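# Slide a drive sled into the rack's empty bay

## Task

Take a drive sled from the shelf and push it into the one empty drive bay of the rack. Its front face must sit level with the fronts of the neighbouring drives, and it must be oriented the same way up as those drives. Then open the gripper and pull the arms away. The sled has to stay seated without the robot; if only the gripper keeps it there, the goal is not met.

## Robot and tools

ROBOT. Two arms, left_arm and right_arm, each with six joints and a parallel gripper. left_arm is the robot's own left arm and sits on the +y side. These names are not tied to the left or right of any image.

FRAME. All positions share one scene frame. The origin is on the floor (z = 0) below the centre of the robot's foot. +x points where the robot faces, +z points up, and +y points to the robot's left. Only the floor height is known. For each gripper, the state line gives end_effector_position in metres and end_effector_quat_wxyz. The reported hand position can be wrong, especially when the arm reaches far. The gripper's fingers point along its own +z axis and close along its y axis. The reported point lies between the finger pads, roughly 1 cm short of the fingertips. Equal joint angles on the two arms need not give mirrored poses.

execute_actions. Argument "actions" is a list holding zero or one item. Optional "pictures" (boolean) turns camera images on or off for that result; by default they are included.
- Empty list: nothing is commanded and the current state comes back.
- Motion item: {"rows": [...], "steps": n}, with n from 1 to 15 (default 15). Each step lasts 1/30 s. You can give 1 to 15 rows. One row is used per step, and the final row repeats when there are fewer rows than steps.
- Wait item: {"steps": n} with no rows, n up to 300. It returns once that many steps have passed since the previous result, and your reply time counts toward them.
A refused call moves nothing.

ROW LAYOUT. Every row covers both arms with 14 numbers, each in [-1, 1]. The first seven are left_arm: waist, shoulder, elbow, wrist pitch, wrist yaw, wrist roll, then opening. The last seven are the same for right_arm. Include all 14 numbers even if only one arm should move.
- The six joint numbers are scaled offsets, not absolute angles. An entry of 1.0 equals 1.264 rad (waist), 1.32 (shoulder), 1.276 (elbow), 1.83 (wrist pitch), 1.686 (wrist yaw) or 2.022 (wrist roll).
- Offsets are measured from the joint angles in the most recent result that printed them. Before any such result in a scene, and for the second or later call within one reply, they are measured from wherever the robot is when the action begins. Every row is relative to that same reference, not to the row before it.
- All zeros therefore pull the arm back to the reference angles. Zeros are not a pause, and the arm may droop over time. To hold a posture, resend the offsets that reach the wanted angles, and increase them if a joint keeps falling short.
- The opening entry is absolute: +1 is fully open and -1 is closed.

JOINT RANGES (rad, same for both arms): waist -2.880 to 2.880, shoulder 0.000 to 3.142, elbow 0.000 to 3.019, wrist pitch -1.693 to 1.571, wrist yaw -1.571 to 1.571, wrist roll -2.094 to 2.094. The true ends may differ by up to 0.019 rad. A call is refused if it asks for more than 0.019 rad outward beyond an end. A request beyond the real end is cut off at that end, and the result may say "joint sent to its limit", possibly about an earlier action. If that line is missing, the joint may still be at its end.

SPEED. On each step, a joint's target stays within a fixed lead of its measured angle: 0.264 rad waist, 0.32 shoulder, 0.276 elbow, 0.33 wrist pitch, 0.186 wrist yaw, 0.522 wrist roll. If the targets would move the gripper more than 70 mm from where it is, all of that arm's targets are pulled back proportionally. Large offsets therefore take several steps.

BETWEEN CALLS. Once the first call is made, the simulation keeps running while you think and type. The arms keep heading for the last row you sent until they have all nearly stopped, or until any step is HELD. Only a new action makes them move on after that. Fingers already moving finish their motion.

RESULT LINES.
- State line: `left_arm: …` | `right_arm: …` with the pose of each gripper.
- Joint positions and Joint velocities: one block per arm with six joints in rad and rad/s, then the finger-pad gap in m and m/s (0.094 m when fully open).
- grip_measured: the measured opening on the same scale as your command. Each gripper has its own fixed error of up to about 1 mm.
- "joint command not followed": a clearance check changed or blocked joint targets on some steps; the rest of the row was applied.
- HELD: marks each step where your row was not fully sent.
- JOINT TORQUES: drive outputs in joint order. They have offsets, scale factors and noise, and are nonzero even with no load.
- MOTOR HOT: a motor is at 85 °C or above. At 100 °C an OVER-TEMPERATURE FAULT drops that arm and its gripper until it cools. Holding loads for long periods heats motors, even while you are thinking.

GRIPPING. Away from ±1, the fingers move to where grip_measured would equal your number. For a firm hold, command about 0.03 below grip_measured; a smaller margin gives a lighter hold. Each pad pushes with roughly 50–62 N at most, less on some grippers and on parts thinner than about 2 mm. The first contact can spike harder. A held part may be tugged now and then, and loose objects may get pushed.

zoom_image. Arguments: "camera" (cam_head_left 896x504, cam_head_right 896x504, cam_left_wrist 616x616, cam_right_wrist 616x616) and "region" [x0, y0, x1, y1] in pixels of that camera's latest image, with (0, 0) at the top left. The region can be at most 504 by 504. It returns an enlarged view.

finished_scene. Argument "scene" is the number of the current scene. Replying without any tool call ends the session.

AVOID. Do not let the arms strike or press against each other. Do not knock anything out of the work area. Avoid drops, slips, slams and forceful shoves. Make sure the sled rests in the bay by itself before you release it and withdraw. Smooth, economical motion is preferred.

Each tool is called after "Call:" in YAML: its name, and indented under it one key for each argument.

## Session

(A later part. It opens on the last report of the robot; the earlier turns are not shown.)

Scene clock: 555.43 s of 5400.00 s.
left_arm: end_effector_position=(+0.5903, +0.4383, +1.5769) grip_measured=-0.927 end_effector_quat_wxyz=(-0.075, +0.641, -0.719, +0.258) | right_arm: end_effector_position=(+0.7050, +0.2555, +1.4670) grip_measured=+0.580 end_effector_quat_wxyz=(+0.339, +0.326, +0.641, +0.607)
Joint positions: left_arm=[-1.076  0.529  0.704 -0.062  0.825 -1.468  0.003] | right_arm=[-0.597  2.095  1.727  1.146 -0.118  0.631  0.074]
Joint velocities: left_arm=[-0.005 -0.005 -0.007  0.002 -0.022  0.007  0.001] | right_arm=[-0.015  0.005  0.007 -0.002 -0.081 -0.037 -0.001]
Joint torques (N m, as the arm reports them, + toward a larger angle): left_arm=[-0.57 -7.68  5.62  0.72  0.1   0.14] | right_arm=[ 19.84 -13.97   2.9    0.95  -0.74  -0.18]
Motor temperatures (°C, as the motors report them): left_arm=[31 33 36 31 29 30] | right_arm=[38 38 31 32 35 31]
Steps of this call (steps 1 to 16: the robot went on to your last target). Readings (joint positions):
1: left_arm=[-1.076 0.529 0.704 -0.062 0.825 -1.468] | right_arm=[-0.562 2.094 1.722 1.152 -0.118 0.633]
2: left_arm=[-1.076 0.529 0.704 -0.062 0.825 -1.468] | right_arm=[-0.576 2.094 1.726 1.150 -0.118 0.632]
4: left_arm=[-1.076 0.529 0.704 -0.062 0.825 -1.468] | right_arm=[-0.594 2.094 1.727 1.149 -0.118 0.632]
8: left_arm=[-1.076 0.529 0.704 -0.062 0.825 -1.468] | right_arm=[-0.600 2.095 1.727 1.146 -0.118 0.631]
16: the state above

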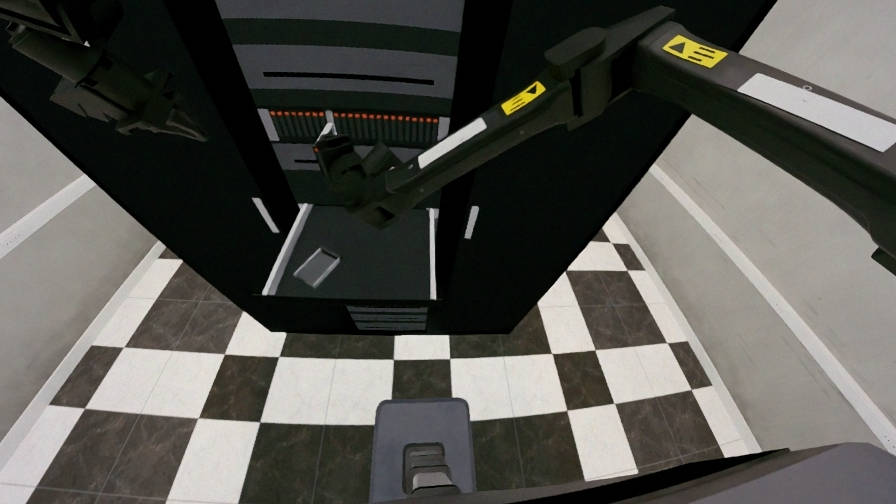

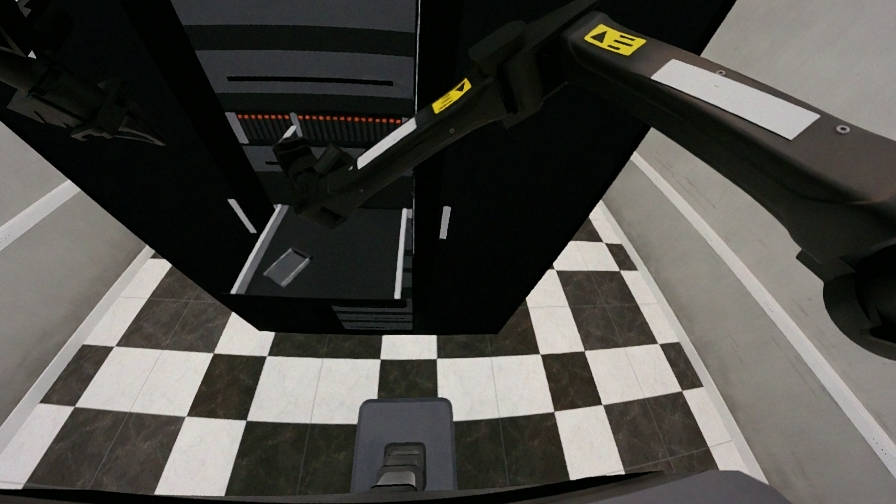

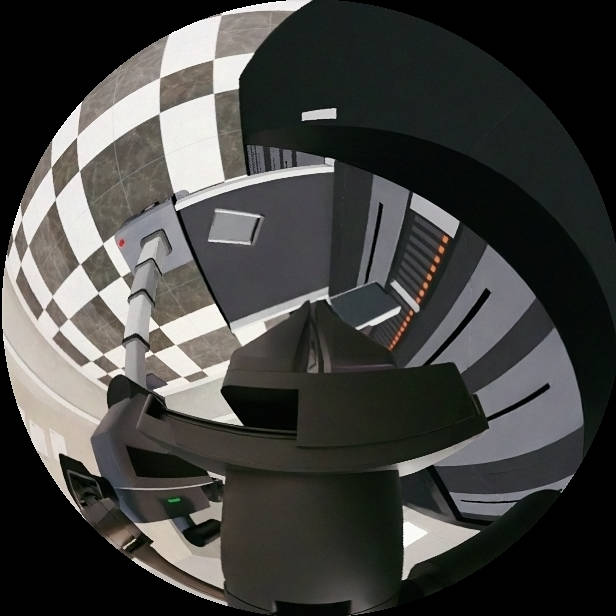

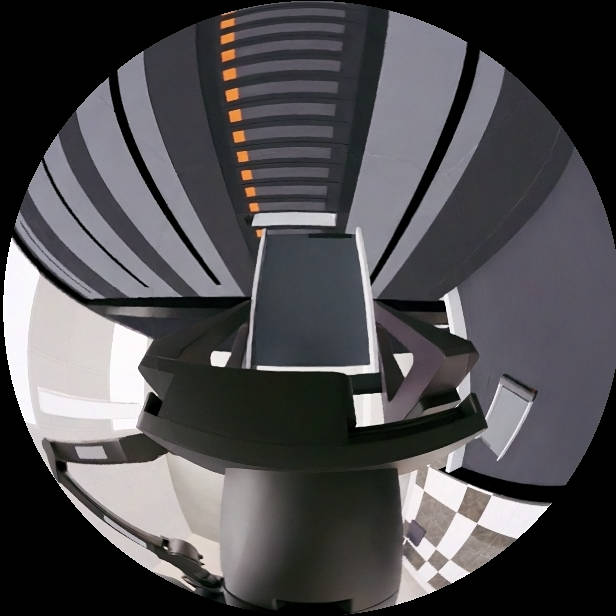

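Call:
execute_actions:
  actions:
    - {"rows":[[0,0,0,0,0,0,-0.93,0.016,0.004,0.0075,-0.0073,-0.0037,0,0.545],[0,0,0,0,0,0,-0.93,0.0168,0.0045,0.0088,-0.008,-0.0038,0.003,0.545],[0,0,0,0,0,0,-0.93,0.0176,0.005,0.0108,-0.009,-0.0041,0.0051,0.545],[0,0,0,0,0,0,-0.93,0.0184,0.0055,0.0136,-0.0104,-0.0045,0.0056,0.545],[0,0,0,0,0,0,-0.93,0.0192,0.006,0.017,-0.0122,-0.005,0.0061,0.545],[0,0,0,0,0,0,-0.93,0.020,0.0065,0.0208,-0.0141,-0.0055,0.0067,0.545],[0,0,0,0,0,0,-0.93,0.0208,0.007,0.0249,-0.0162,-0.0061,0.0074,0.545],[0,0,0,0,0,0,-0.93,0.0216,0.0075,0.029,-0.0183,-0.0066,0.008,0.545],[0,0,0,0,0,0,-0.93,0.0224,0.008,0.0332,-0.0204,-0.0072,0.0087,0.545],[0,0,0,0,0,0,-0.93,0.0232,0.0085,0.0369,-0.0223,-0.0077,0.0093,0.545],[0,0,0,0,0,0,-0.93,0.024,0.009,0.0403,-0.0241,-0.0082,0.0098,0.545],[0,0,0,0,0,0,-0.93,0.0248,0.009,0.0431,-0.0255,-0.0086,0.0103,0.545],[0,0,0,0,0,0,-0.93,0.0256,0.009,0.0452,-0.0265,-0.0089,0.0106,0.545],[0,0,0,0,0,0,-0.93,0.0264,0.009,0.0465,-0.0272,-0.009,0.0108,0.545],[0,0,0,0,0,0,-0.93,0.0272,0.009,0.0469,-0.0274,-0.0091,0.0109,0.545]],"steps":15}
  pictures: false

Call:
execute_actions:
  actions:
    - {"steps":16}

Call:
zoom_image:
  camera: "cam_right_wrist"
  region: [240,160,380,260]

Call:
zoom_image:
  camera: "cam_left_wrist"
  region: [350,260,440,340]

Call:
zoom_image:
  camera: "cam_head_left"
  region: [295,95,365,155]

Scene clock: 638.93 s of 5400.00 s.
left_arm: end_effector_position=(+0.5903, +0.4383, +1.5769) grip_measured=-0.927 end_effector_quat_wxyz=(-0.075, +0.641, -0.719, +0.258) | right_arm: end_effector_position=(+0.7173, +0.2607, +1.4720) grip_measured=+0.580 end_effector_quat_wxyz=(+0.335, +0.327, +0.637, +0.613)
Joint positions: left_arm=[-1.076  0.529  0.704 -0.062  0.825 -1.468  0.003] | right_arm=[-0.594  2.098  1.766  1.111 -0.127  0.642  0.074]
Joint velocities: left_arm=[-0.005 -0.005 -0.002  0.002 -0.066  0.007 -0.   ] | right_arm=[ 0.034  0.005  0.105 -0.061 -0.022  0.066 -0.   ]
Joint torques (N m, as the arm reports them, + toward a larger angle): left_arm=[-0.55 -7.72  5.63  0.73  0.1   0.14] | right_arm=[ 21.38 -13.86   3.34   0.92  -0.85  -0.02]
Motor temperatures (°C, as the motors report them): left_arm=[31 33 36 31 29 30] | right_arm=[39 38 31 32 35 31]
Steps of this call (steps 1 to 15: the robot went on to your last target; steps 16 to 90: nothing new was sent; then 80.00 s passed at rest; steps 91 to 105: all 15 steps of this action). Readings (joint positions):
91: left_arm=[-1.076 0.529 0.704 -0.062 0.825 -1.468] | right_arm=[-0.597 2.095 1.727 1.146 -0.118 0.631]
92: left_arm=[-1.076 0.529 0.704 -0.062 0.825 -1.468] | right_arm=[-0.597 2.095 1.727 1.146 -0.118 0.631]
94: left_arm=[-1.076 0.529 0.704 -0.062 0.825 -1.468] | right_arm=[-0.597 2.095 1.727 1.144 -0.119 0.631]
98: left_arm=[-1.076 0.529 0.704 -0.062 0.825 -1.468] | right_arm=[-0.597 2.096 1.734 1.132 -0.122 0.635]
105: the state above

Scene clock: 639.47 s of 5400.00 s.
left_arm: end_effector_position=(+0.5903, +0.4383, +1.5769) grip_measured=-0.927 end_effector_quat_wxyz=(-0.075, +0.641, -0.719, +0.258) | right_arm: end_effector_position=(+0.7176, +0.2642, +1.4771) grip_measured=+0.580 end_effector_quat_wxyz=(+0.333, +0.328, +0.634, +0.616)
Joint positions: left_arm=[-1.076  0.529  0.704 -0.062  0.825 -1.468  0.003] | right_arm=[-0.586  2.098  1.771  1.109 -0.128  0.644  0.074]
Joint velocities: left_arm=[ 0.015 -0.015 -0.027 -0.017 -0.007  0.007  0.001] | right_arm=[-0.005 -0.005  0.002  0.012 -0.037 -0.051  0.   ]
Joint torques (N m, as the arm reports them, + toward a larger angle): left_arm=[-0.57 -7.71  5.63  0.71  0.1   0.14] | right_arm=[ 20.99 -13.68   3.71   0.86  -0.75   0.  ]
Motor temperatures (°C, as the motors report them): left_arm=[31 33 36 31 29 30] | right_arm=[39 38 31 32 35 31]
Steps of this call (steps 1 to 15: the robot went on to your last target; step 16: nothing new was sent). Readings (joint positions):
1: left_arm=[-1.076 0.529 0.704 -0.062 0.825 -1.468] | right_arm=[-0.592 2.098 1.769 1.111 -0.127 0.642]
2: left_arm=[-1.076 0.529 0.704 -0.062 0.825 -1.468] | right_arm=[-0.592 2.098 1.770 1.110 -0.127 0.643]
4: left_arm=[-1.076 0.529 0.704 -0.062 0.825 -1.468] | right_arm=[-0.589 2.098 1.771 1.110 -0.127 0.643]
8: left_arm=[-1.076 0.529 0.704 -0.062 0.825 -1.468] | right_arm=[-0.587 2.098 1.771 1.109 -0.128 0.644]
16: the state above
All arms were judged still, so your last target was given up. Only a new action makes them travel on or press farther. Fingers that are still opening or closing keep moving.

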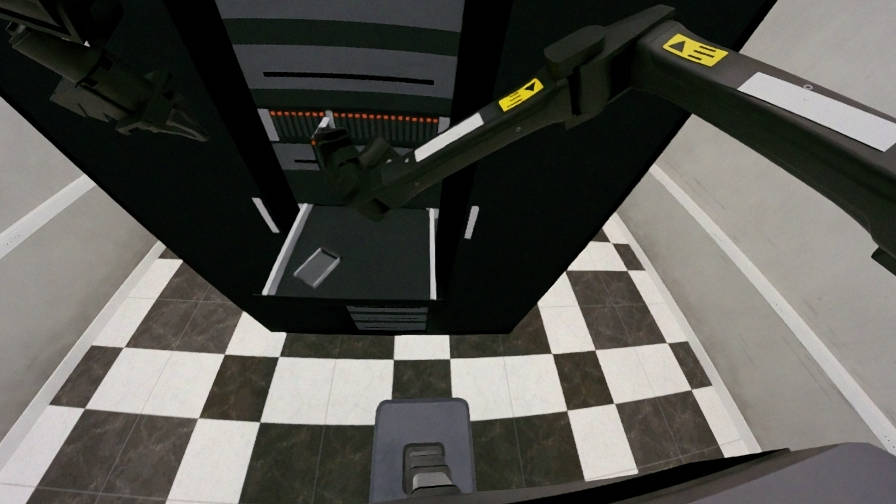

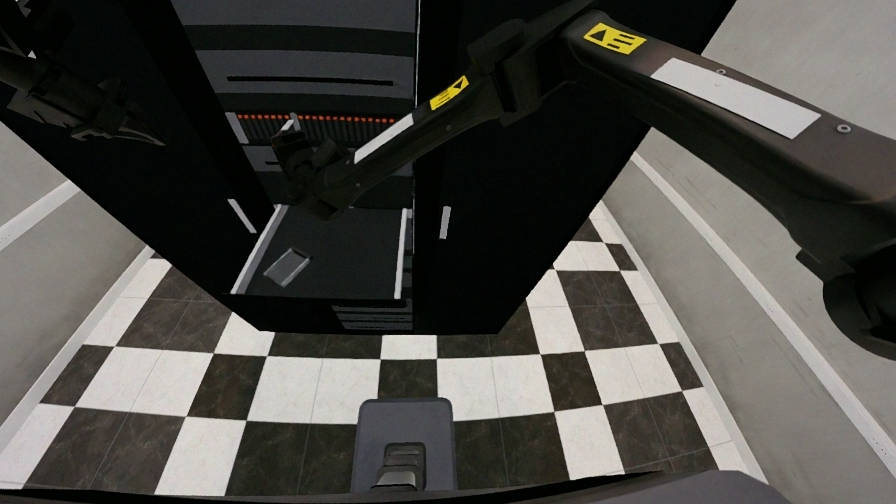

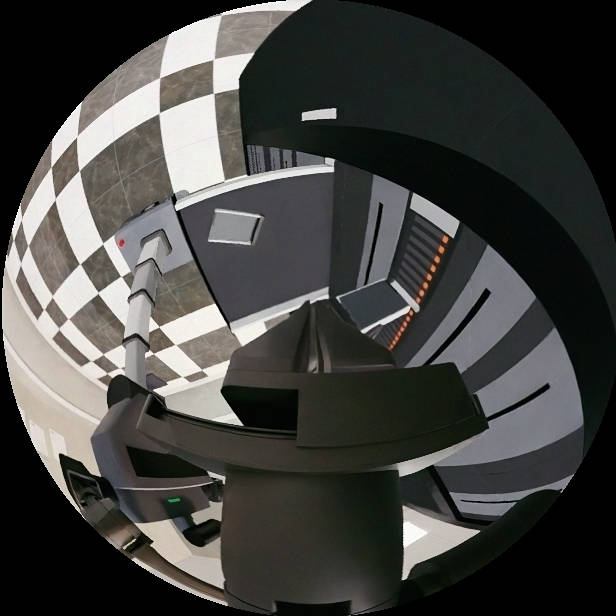

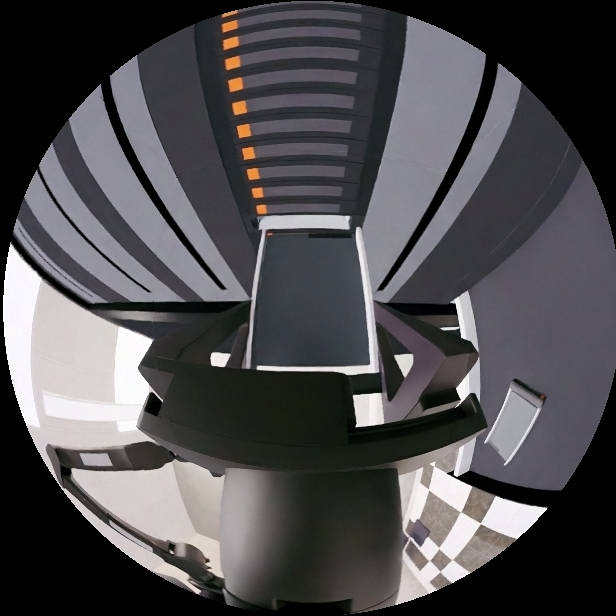

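Region (240, 160, 380, 260) of cam_right_wrist's 616x616 image, scaled by 3.600, with more detail than that image has; it fills the top 360 rows of this view, and the rest is white.

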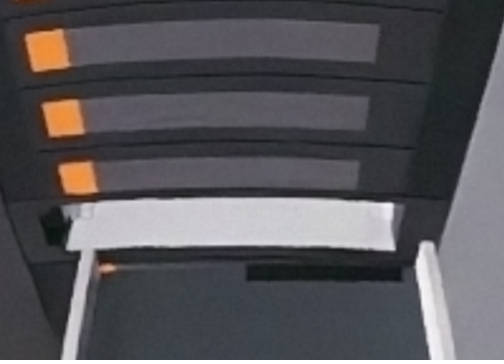

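Region (350, 260, 440, 340) of cam_left_wrist's 616x616 image, scaled by 5.600, with more detail than that image has.

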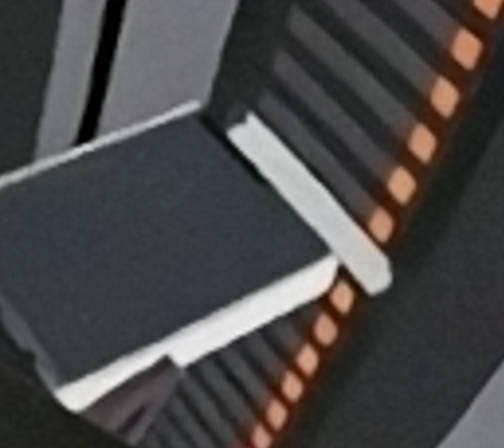

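Region (295, 95, 365, 155) of cam_head_left's 896x504 image, scaled by 7.200, with more detail than that image has; it fills the top 432 rows of this view, and the rest is white.

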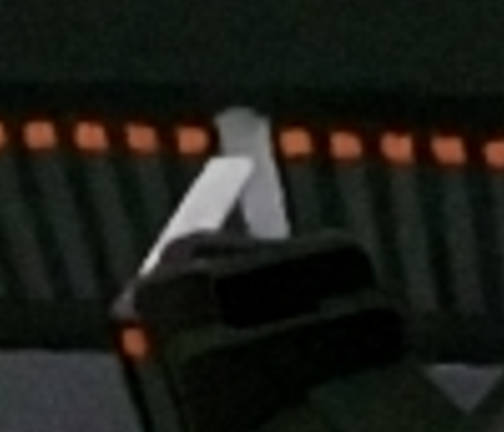

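Call:
zoom_image:
  camera: "cam_right_wrist"
  region: [245,200,295,250]

Call:
zoom_image:
  camera: "cam_right_wrist"
  region: [325,200,375,250]

Call:
zoom_image:
  camera: "cam_right_wrist"
  region: [210,10,410,220]

Call:
zoom_image:
  camera: "cam_head_right"
  region: [260,95,330,155]

Region (245, 200, 295, 250) of cam_right_wrist's 616x616 image, scaled by 10.080, with more detail than that image has.

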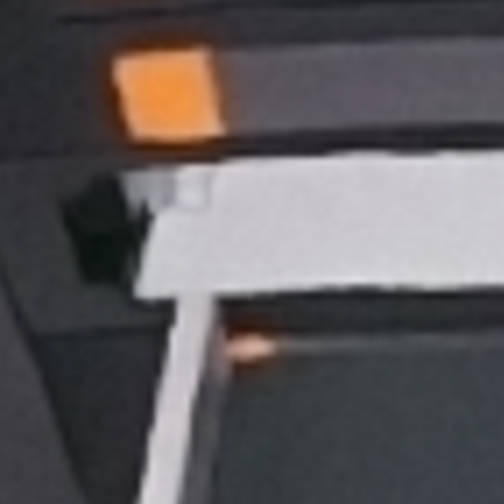

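Region (325, 200, 375, 250) of cam_right_wrist's 616x616 image, scaled by 10.080, with more detail than that image has.

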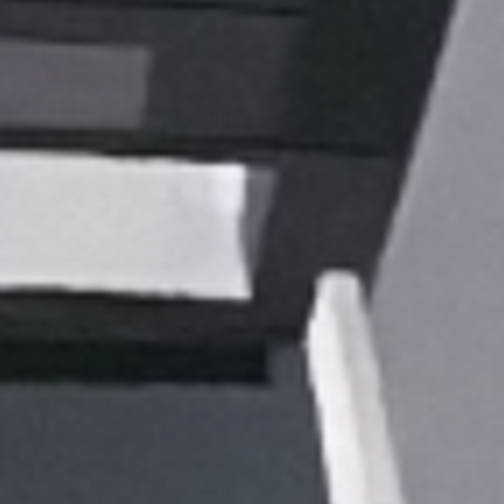

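Region (210, 10, 410, 220) of cam_right_wrist's 616x616 image, scaled by 2.400, with more detail than that image has; it fills the left 480 columns of this view, and the rest is white.

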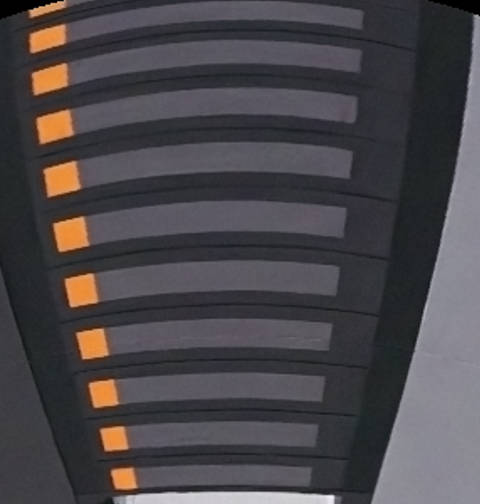

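Region (260, 95, 330, 155) of cam_head_right's 896x504 image, scaled by 7.200, with more detail than that image has; it fills the top 432 rows of this view, and the rest is white.

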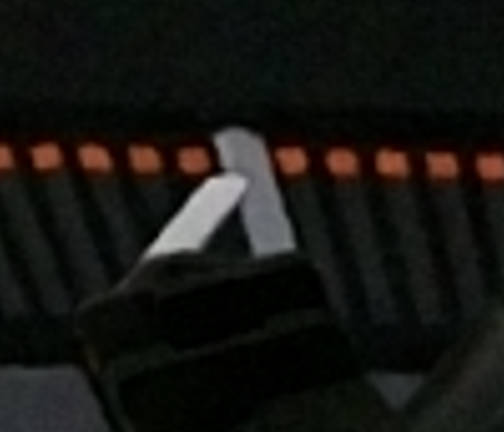

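Call:
zoom_image:
  camera: "cam_head_left"
  region: [250,195,450,305]

Call:
zoom_image:
  camera: "cam_head_left"
  region: [305,105,345,145]

Call:
zoom_image:
  camera: "cam_right_wrist"
  region: [230,320,280,375]

Call:
zoom_image:
  camera: "cam_right_wrist"
  region: [345,320,395,375]

Call:
zoom_image:
  camera: "cam_left_wrist"
  region: [380,270,430,320]

Region (250, 195, 450, 305) of cam_head_left's 896x504 image, scaled by 2.520, with more detail than that image has; it fills the top 277 rows of this view, and the rest is white.

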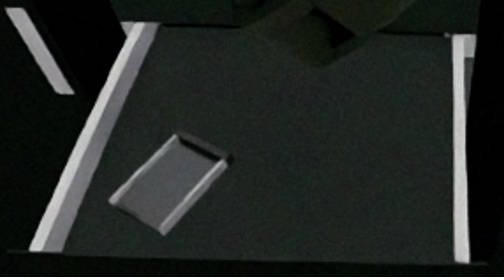

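Region (305, 105, 345, 145) of cam_head_left's 896x504 image, scaled by 12.600, with more detail than that image has.

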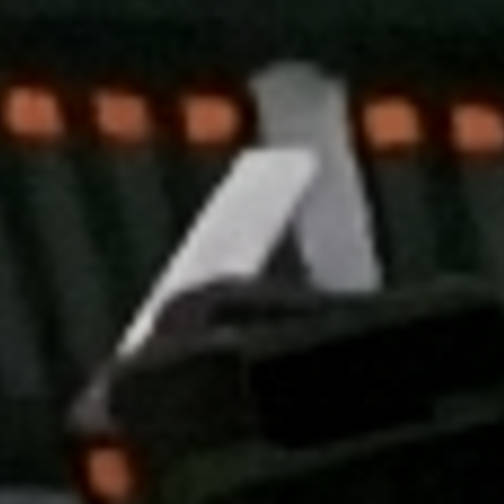

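Region (230, 320, 280, 375) of cam_right_wrist's 616x616 image, scaled by 9.164, with more detail than that image has; it fills the left 458 columns of this view, and the rest is white.

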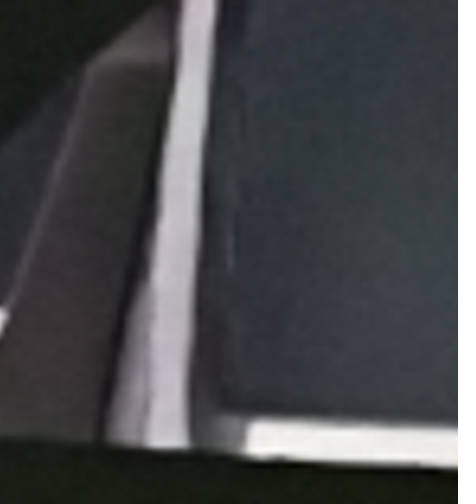

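Region (345, 320, 395, 375) of cam_right_wrist's 616x616 image, scaled by 9.164, with more detail than that image has; it fills the left 458 columns of this view, and the rest is white.

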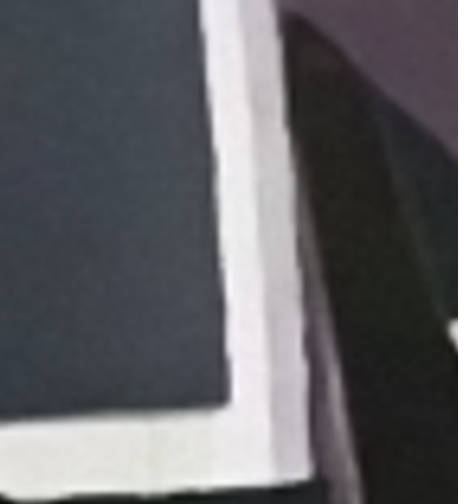

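Region (380, 270, 430, 320) of cam_left_wrist's 616x616 image, scaled by 10.080, with more detail than that image has.

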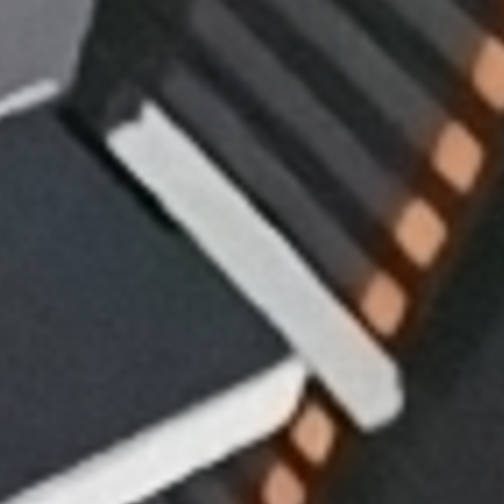

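Call:
execute_actions:
  actions:
    - {"rows":[[0,0,0,0,0,0,-0.93,0.0195,0.004,0.0127,-0.0072,-0.0022,0.0046,0.545],[0,0,0,0,0,0,-0.93,0.0205,0.002,0.0133,-0.0074,-0.0012,0.0049,0.545],[0,0,0,0,0,0,-0.93,0.0215,0,0.0142,-0.0077,-0.0004,0.0053,0.545],[0,0,0,0,0,0,-0.93,0.0225,-0.001,0.0155,-0.0082,0,0.0059,0.545],[0,0,0,0,0,0,-0.93,0.0232,-0.001,0.017,-0.0087,0.0004,0.0066,0.545],[0,0,0,0,0,0,-0.93,0.0238,-0.001,0.0187,-0.0093,0.0009,0.0074,0.545],[0,0,0,0,0,0,-0.93,0.0243,-0.001,0.0206,-0.01,0.0014,0.0083,0.545],[0,0,0,0,0,0,-0.93,0.0247,-0.001,0.0225,-0.0107,0.002,0.0092,0.545],[0,0,0,0,0,0,-0.93,0.0249,-0.001,0.0244,-0.0114,0.0025,0.0101,0.545],[0,0,0,0,0,0,-0.93,0.0249,-0.001,0.0261,-0.012,0.003,0.0109,0.545],[0,0,0,0,0,0,-0.93,0.0249,-0.001,0.0276,-0.0125,0.0034,0.0116,0.545],[0,0,0,0,0,0,-0.93,0.0249,-0.001,0.0289,-0.013,0.0038,0.0122,0.545],[0,0,0,0,0,0,-0.93,0.0249,-0.001,0.0298,-0.0133,0.0041,0.0126,0.545],[0,0,0,0,0,0,-0.93,0.0249,-0.001,0.0304,-0.0135,0.0043,0.0129,0.545],[0,0,0,0,0,0,-0.93,0.0249,-0.001,0.0306,-0.0136,0.0043,0.013,0.545]],"steps":15}
  pictures: false

Call:
execute_actions:
  actions:
    - {"steps":14}

Call:
zoom_image:
  camera: "cam_right_wrist"
  region: [245,200,295,250]

Call:
zoom_image:
  camera: "cam_right_wrist"
  region: [325,200,375,250]

Call:
zoom_image:
  camera: "cam_left_wrist"
  region: [380,270,430,320]

Call:
zoom_image:
  camera: "cam_head_left"
  region: [305,100,345,140]

Scene clock: 759.97 s of 5400.00 s.
left_arm: end_effector_position=(+0.5903, +0.4383, +1.5769) grip_measured=-0.927 end_effector_quat_wxyz=(-0.075, +0.641, -0.719, +0.258) | right_arm: end_effector_position=(+0.7249, +0.2660, +1.4826) grip_measured=+0.580 end_effector_quat_wxyz=(+0.331, +0.336, +0.629, +0.618)
Joint positions: left_arm=[-1.076  0.529  0.704 -0.062  0.825 -1.468  0.003] | right_arm=[-0.58   2.098  1.79   1.098 -0.12   0.659  0.074]
Joint velocities: left_arm=[-0.005  0.015  0.002 -0.007 -0.007 -0.037 -0.   ] | right_arm=[ 0.005 -0.005  0.051 -0.012 -0.022  0.037 -0.001]
Joint torques (N m, as the arm reports them, + toward a larger angle): left_arm=[-0.58 -7.72  5.63  0.71  0.1   0.13] | right_arm=[ 20.82 -14.55   3.87   0.69  -0.52  -0.03]
Motor temperatures (°C, as the motors report them): left_arm=[30 33 36 31 29 30] | right_arm=[41 39 31 32 35 31]
Steps of this call (steps 1 to 90: nothing new was sent; then 117.00 s passed at rest; steps 91 to 105: all 15 steps of this action). Readings (joint positions):
91: left_arm=[-1.076 0.529 0.704 -0.062 0.825 -1.468] | right_arm=[-0.586 2.098 1.771 1.109 -0.128 0.645]
92: left_arm=[-1.076 0.529 0.704 -0.062 0.825 -1.468] | right_arm=[-0.586 2.098 1.771 1.109 -0.128 0.645]
94: left_arm=[-1.076 0.529 0.704 -0.062 0.825 -1.468] | right_arm=[-0.586 2.098 1.771 1.109 -0.127 0.646]
98: left_arm=[-1.076 0.529 0.704 -0.062 0.825 -1.468] | right_arm=[-0.585 2.098 1.774 1.105 -0.124 0.650]
105: the state above

Scene clock: 760.43 s of 5400.00 s.
left_arm: end_effector_position=(+0.5903, +0.4383, +1.5769) grip_measured=-0.927 end_effector_quat_wxyz=(-0.075, +0.641, -0.719, +0.258) | right_arm: end_effector_position=(+0.7256, +0.2661, +1.4830) grip_measured=+0.580 end_effector_quat_wxyz=(+0.330, +0.337, +0.628, +0.619)
Joint positions: left_arm=[-1.076  0.529  0.704 -0.062  0.825 -1.468  0.003] | right_arm=[-0.58   2.098  1.792  1.097 -0.119  0.662  0.074]
Joint velocities: left_arm=[ 0.005 -0.005 -0.002 -0.002  0.022  0.022 -0.   ] | right_arm=[ 0.005 -0.005 -0.017 -0.012 -0.007  0.007  0.001]
Joint torques (N m, as the arm reports them, + toward a larger angle): left_arm=[-0.59 -7.75  5.63  0.71  0.1   0.14] | right_arm=[ 21.12 -14.8    3.9    0.88  -0.54  -0.03]
Motor temperatures (°C, as the motors report them): left_arm=[30 33 36 31 29 30] | right_arm=[41 39 31 32 35 31]
Steps of this call (steps 1 to 14: the robot went on to your last target). Readings (joint positions):
1: left_arm=[-1.076 0.529 0.704 -0.062 0.825 -1.468] | right_arm=[-0.580 2.098 1.791 1.098 -0.120 0.659]
2: left_arm=[-1.076 0.529 0.704 -0.062 0.825 -1.468] | right_arm=[-0.580 2.098 1.792 1.098 -0.120 0.660]
4: left_arm=[-1.076 0.529 0.704 -0.062 0.825 -1.468] | right_arm=[-0.580 2.098 1.792 1.098 -0.120 0.661]
8: left_arm=[-1.076 0.529 0.704 -0.062 0.825 -1.468] | right_arm=[-0.580 2.098 1.792 1.097 -0.119 0.662]
14: the state above

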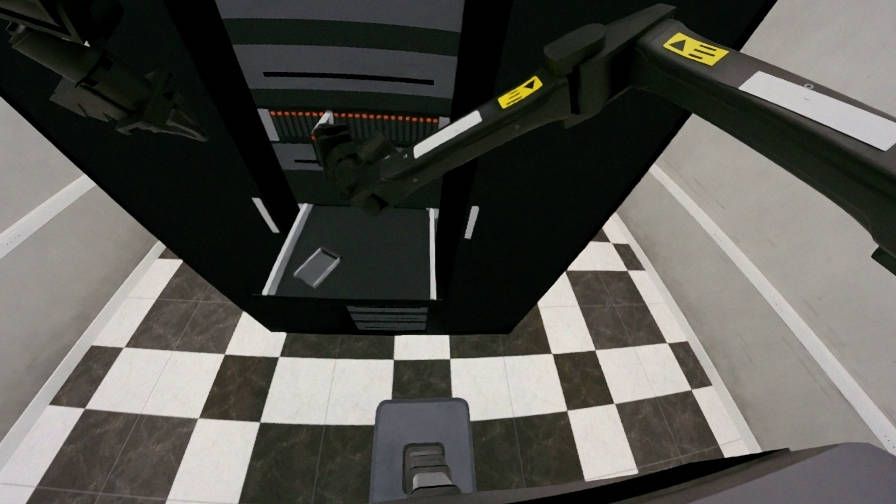

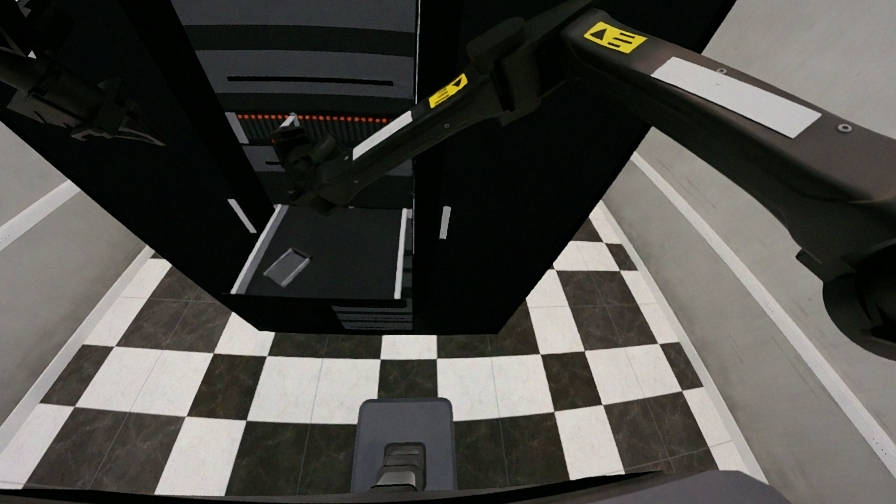

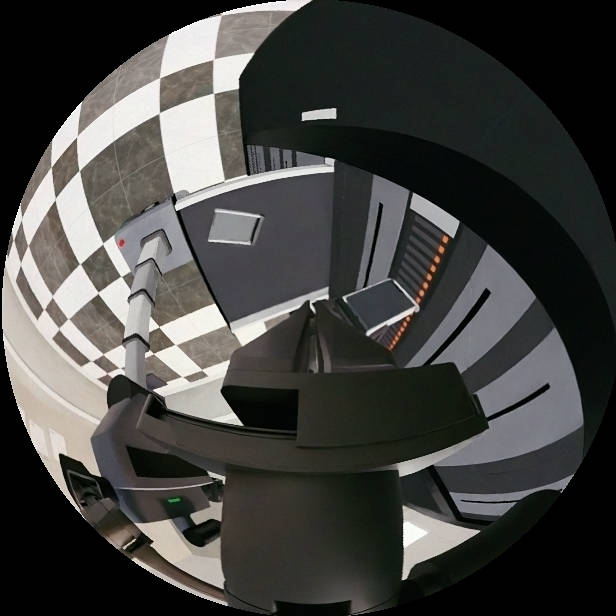

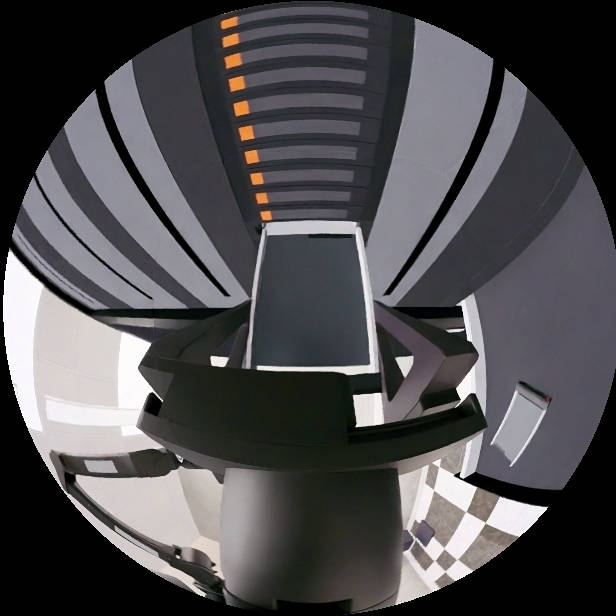

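Region (245, 200, 295, 250) of cam_right_wrist's 616x616 image, scaled by 10.080, with more detail than that image has.

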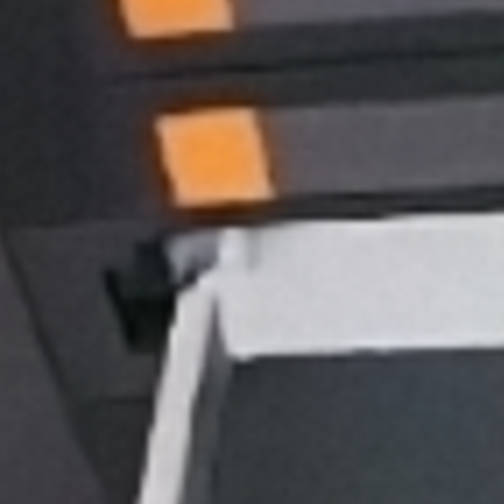

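Region (325, 200, 375, 250) of cam_right_wrist's 616x616 image, scaled by 10.080, with more detail than that image has.

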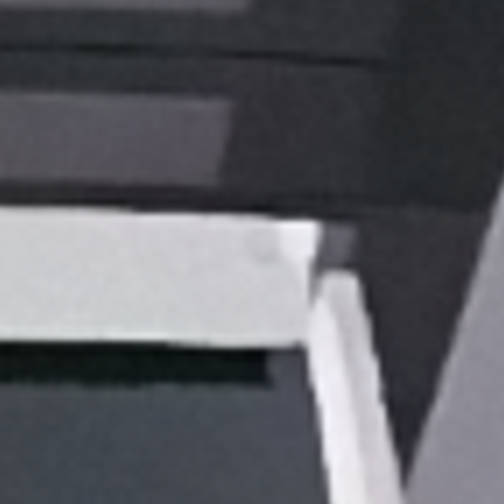

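Region (380, 270, 430, 320) of cam_left_wrist's 616x616 image, scaled by 10.080, with more detail than that image has.

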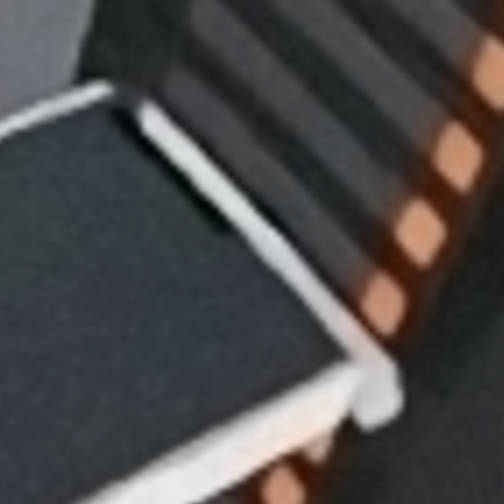

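Region (305, 100, 345, 140) of cam_head_left's 896x504 image, scaled by 12.600, with more detail than that image has.

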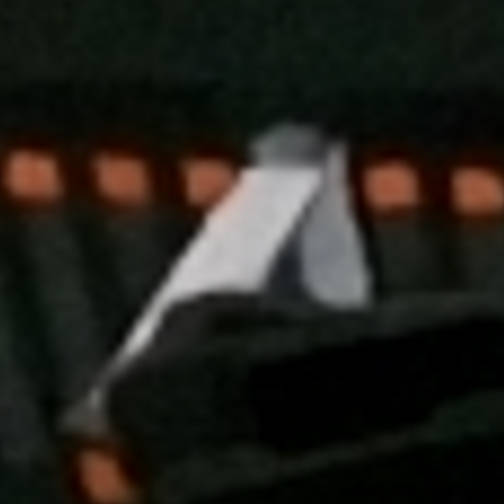

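Call:
execute_actions:
  actions:
    - {"rows":[[0,0,0,0,0,0,-0.93,0.018,-0.001,0.0155,-0.0065,-0.001,0.003,0.545],[0,0,0,0,0,0,-0.93,0.017,-0.001,0.0168,-0.0065,-0.001,0.003,0.545],[0,0,0,0,0,0,-0.93,0.016,-0.001,0.018,-0.0065,-0.001,0.003,0.545],[0,0,0,0,0,0,-0.93,0.015,-0.001,0.0192,-0.0065,-0.001,0.003,0.545],[0,0,0,0,0,0,-0.93,0.014,-0.001,0.0204,-0.0068,-0.001,0.003,0.545],[0,0,0,0,0,0,-0.93,0.013,-0.001,0.0216,-0.0071,-0.0008,0.003,0.545],[0,0,0,0,0,0,-0.93,0.012,-0.001,0.0228,-0.0079,-0.0006,0.003,0.545],[0,0,0,0,0,0,-0.93,0.011,-0.001,0.024,-0.0088,-0.0003,0.003,0.545],[0,0,0,0,0,0,-0.93,0.010,-0.001,0.0252,-0.0096,0.0001,0.003,0.545],[0,0,0,0,0,0,-0.93,0.009,-0.001,0.0264,-0.0104,0.0005,0.003,0.545],[0,0,0,0,0,0,-0.93,0.008,-0.001,0.0276,-0.0113,0.0009,0.003,0.545],[0,0,0,0,0,0,-0.93,0.007,-0.001,0.0288,-0.0121,0.0013,0.003,0.545],[0,0,0,0,0,0,-0.93,0.006,-0.001,0.0298,-0.0129,0.0017,0.003,0.545],[0,0,0,0,0,0,-0.93,0.005,-0.001,0.0298,-0.0138,0.0021,0.003,0.545],[0,0,0,0,0,0,-0.93,0.004,-0.001,0.0298,-0.0145,0.0024,0.003,0.545]],"steps":15}
  pictures: false

Call:
execute_actions:
  actions:
    - {"steps":10}

Call:
zoom_image:
  camera: "cam_right_wrist"
  region: [245,200,295,250]

Call:
zoom_image:
  camera: "cam_right_wrist"
  region: [325,200,375,250]

Call:
zoom_image:
  camera: "cam_left_wrist"
  region: [380,270,430,320]

Call:
zoom_image:
  camera: "cam_head_left"
  region: [305,100,345,140]

Scene clock: 826.27 s of 5400.00 s.
left_arm: end_effector_position=(+0.5903, +0.4383, +1.5769) grip_measured=-0.927 end_effector_quat_wxyz=(-0.075, +0.641, -0.719, +0.258) | right_arm: end_effector_position=(+0.7334, +0.2654, +1.4849) grip_measured=+0.580 end_effector_quat_wxyz=(+0.333, +0.339, +0.626, +0.618)
Joint positions: left_arm=[-1.076  0.529  0.704 -0.062  0.825 -1.468  0.003] | right_arm=[-0.58   2.098  1.81   1.087 -0.115  0.663  0.074]
Joint velocities: left_arm=[ 0.005  0.005 -0.022 -0.012  0.007 -0.066  0.001] | right_arm=[-0.005 -0.005  0.017 -0.037 -0.007 -0.037 -0.   ]
Joint torques (N m, as the arm reports them, + toward a larger angle): left_arm=[-0.58 -7.71  5.63  0.72  0.1   0.14] | right_arm=[ 19.8  -14.23   3.88   0.85  -0.51  -0.04]
Motor temperatures (°C, as the motors report them): left_arm=[30 33 36 31 29 30] | right_arm=[41 39 32 32 35 31]
Steps of this call (steps 1 to 15: the robot went on to your last target; steps 16 to 90: nothing new was sent; then 62.33 s passed at rest; steps 91 to 105: all 15 steps of this action). Readings (joint positions):
91: left_arm=[-1.076 0.529 0.704 -0.062 0.825 -1.468] | right_arm=[-0.580 2.098 1.792 1.097 -0.119 0.663]
92: left_arm=[-1.076 0.529 0.704 -0.062 0.825 -1.468] | right_arm=[-0.580 2.098 1.792 1.097 -0.119 0.663]
94: left_arm=[-1.076 0.529 0.704 -0.062 0.825 -1.468] | right_arm=[-0.580 2.098 1.792 1.097 -0.119 0.663]
98: left_arm=[-1.076 0.529 0.704 -0.062 0.825 -1.468] | right_arm=[-0.580 2.098 1.798 1.096 -0.119 0.663]
105: the state above

Scene clock: 826.60 s of 5400.00 s.
left_arm: end_effector_position=(+0.5903, +0.4383, +1.5769) grip_measured=-0.927 end_effector_quat_wxyz=(-0.075, +0.641, -0.719, +0.258) | right_arm: end_effector_position=(+0.7334, +0.2658, +1.4845) grip_measured=+0.580 end_effector_quat_wxyz=(+0.332, +0.339, +0.627, +0.618)
Joint positions: left_arm=[-1.076  0.529  0.704 -0.062  0.825 -1.468  0.003] | right_arm=[-0.58   2.098  1.811  1.084 -0.115  0.663  0.074]
Joint velocities: left_arm=[-0.005 -0.015 -0.002  0.007  0.066 -0.007  0.   ] | right_arm=[ 0.005 -0.015  0.002  0.002  0.007  0.022 -0.   ]
Joint torques (N m, as the arm reports them, + toward a larger angle): left_arm=[-0.6  -7.7   5.62  0.72  0.1   0.14] | right_arm=[ 19.58 -14.62   4.14   0.89  -0.53  -0.02]
Motor temperatures (°C, as the motors report them): left_arm=[30 33 36 31 29 30] | right_arm=[41 39 32 32 35 31]
Steps of this call (steps 1 to 10: the robot went on to your last target). Readings (joint positions):
1: left_arm=[-1.076 0.529 0.704 -0.062 0.825 -1.468] | right_arm=[-0.580 2.098 1.810 1.086 -0.115 0.663]
2: left_arm=[-1.076 0.529 0.704 -0.062 0.825 -1.468] | right_arm=[-0.580 2.098 1.811 1.085 -0.115 0.663]
4: left_arm=[-1.076 0.529 0.704 -0.062 0.825 -1.468] | right_arm=[-0.580 2.098 1.811 1.084 -0.115 0.663]
8: left_arm=[-1.076 0.529 0.704 -0.062 0.825 -1.468] | right_arm=[-0.580 2.098 1.811 1.084 -0.115 0.663]
10: the state above

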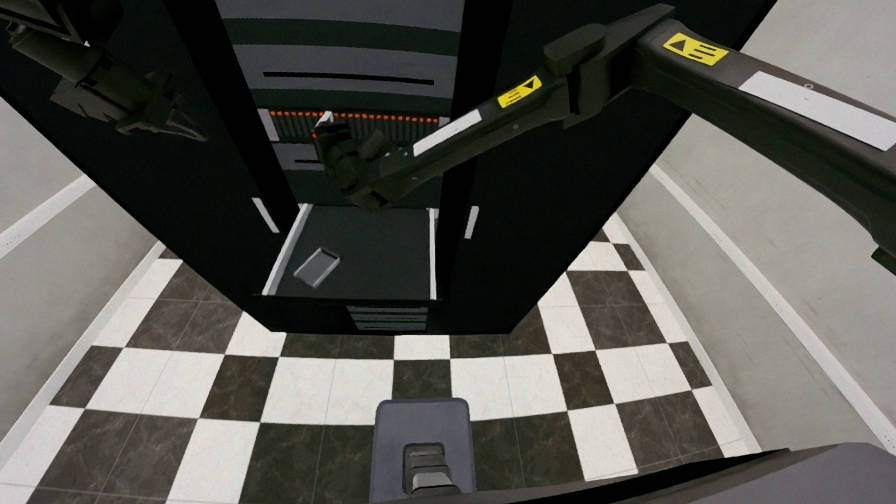

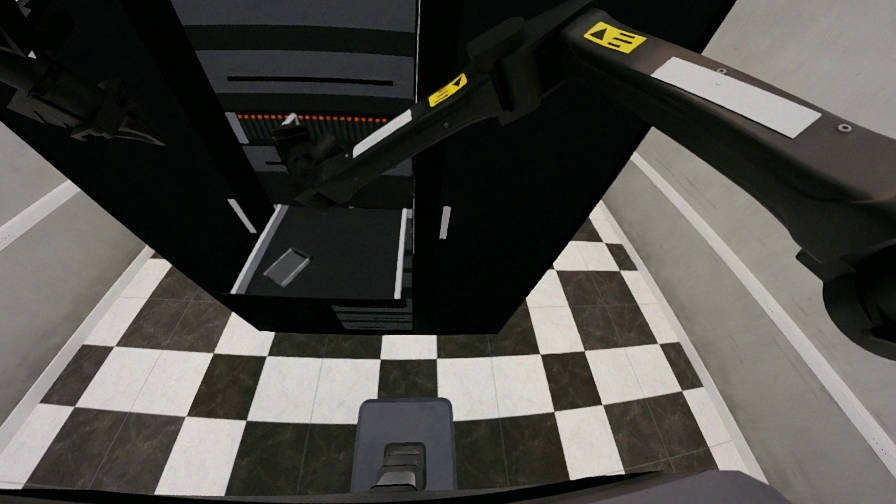

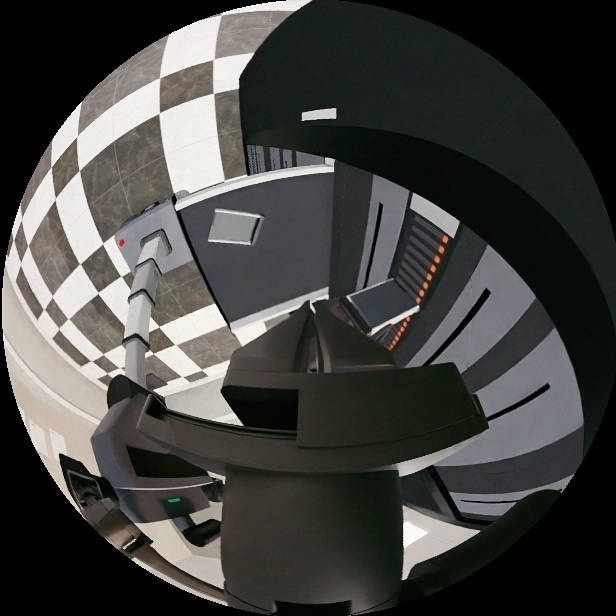

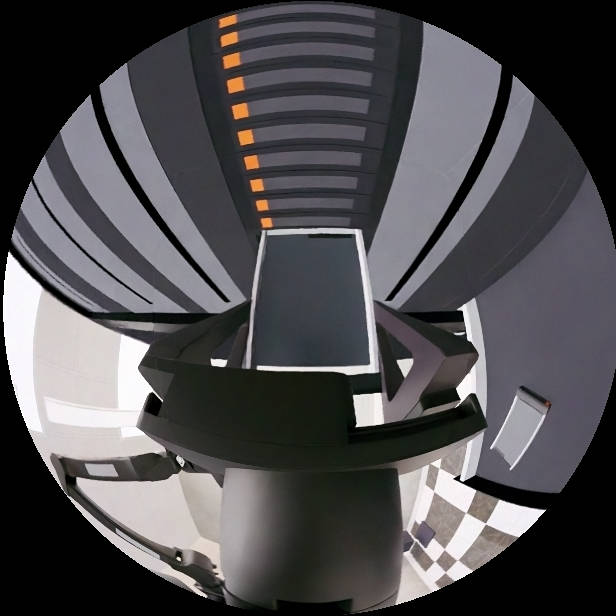

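Region (245, 200, 295, 250) of cam_right_wrist's 616x616 image, scaled by 10.080, with more detail than that image has.

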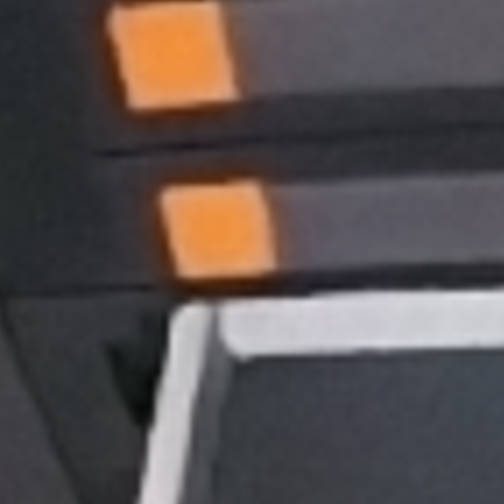

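Region (325, 200, 375, 250) of cam_right_wrist's 616x616 image, scaled by 10.080, with more detail than that image has.

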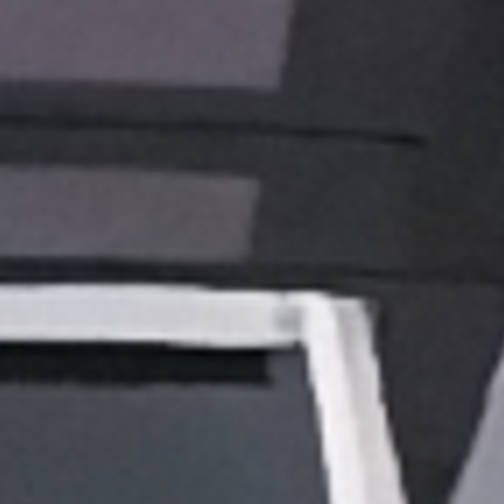

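Region (380, 270, 430, 320) of cam_left_wrist's 616x616 image, scaled by 10.080, with more detail than that image has.

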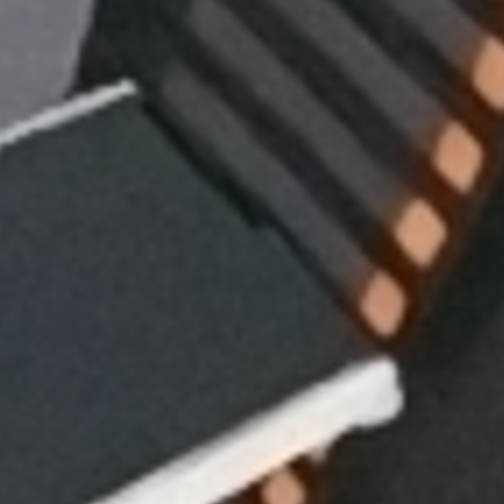

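Region (305, 100, 345, 140) of cam_head_left's 896x504 image, scaled by 12.600, with more detail than that image has.

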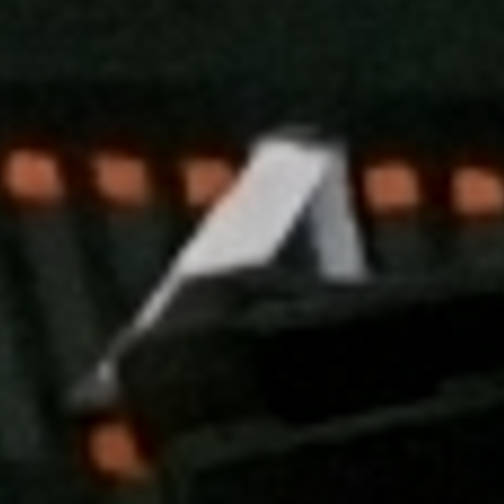

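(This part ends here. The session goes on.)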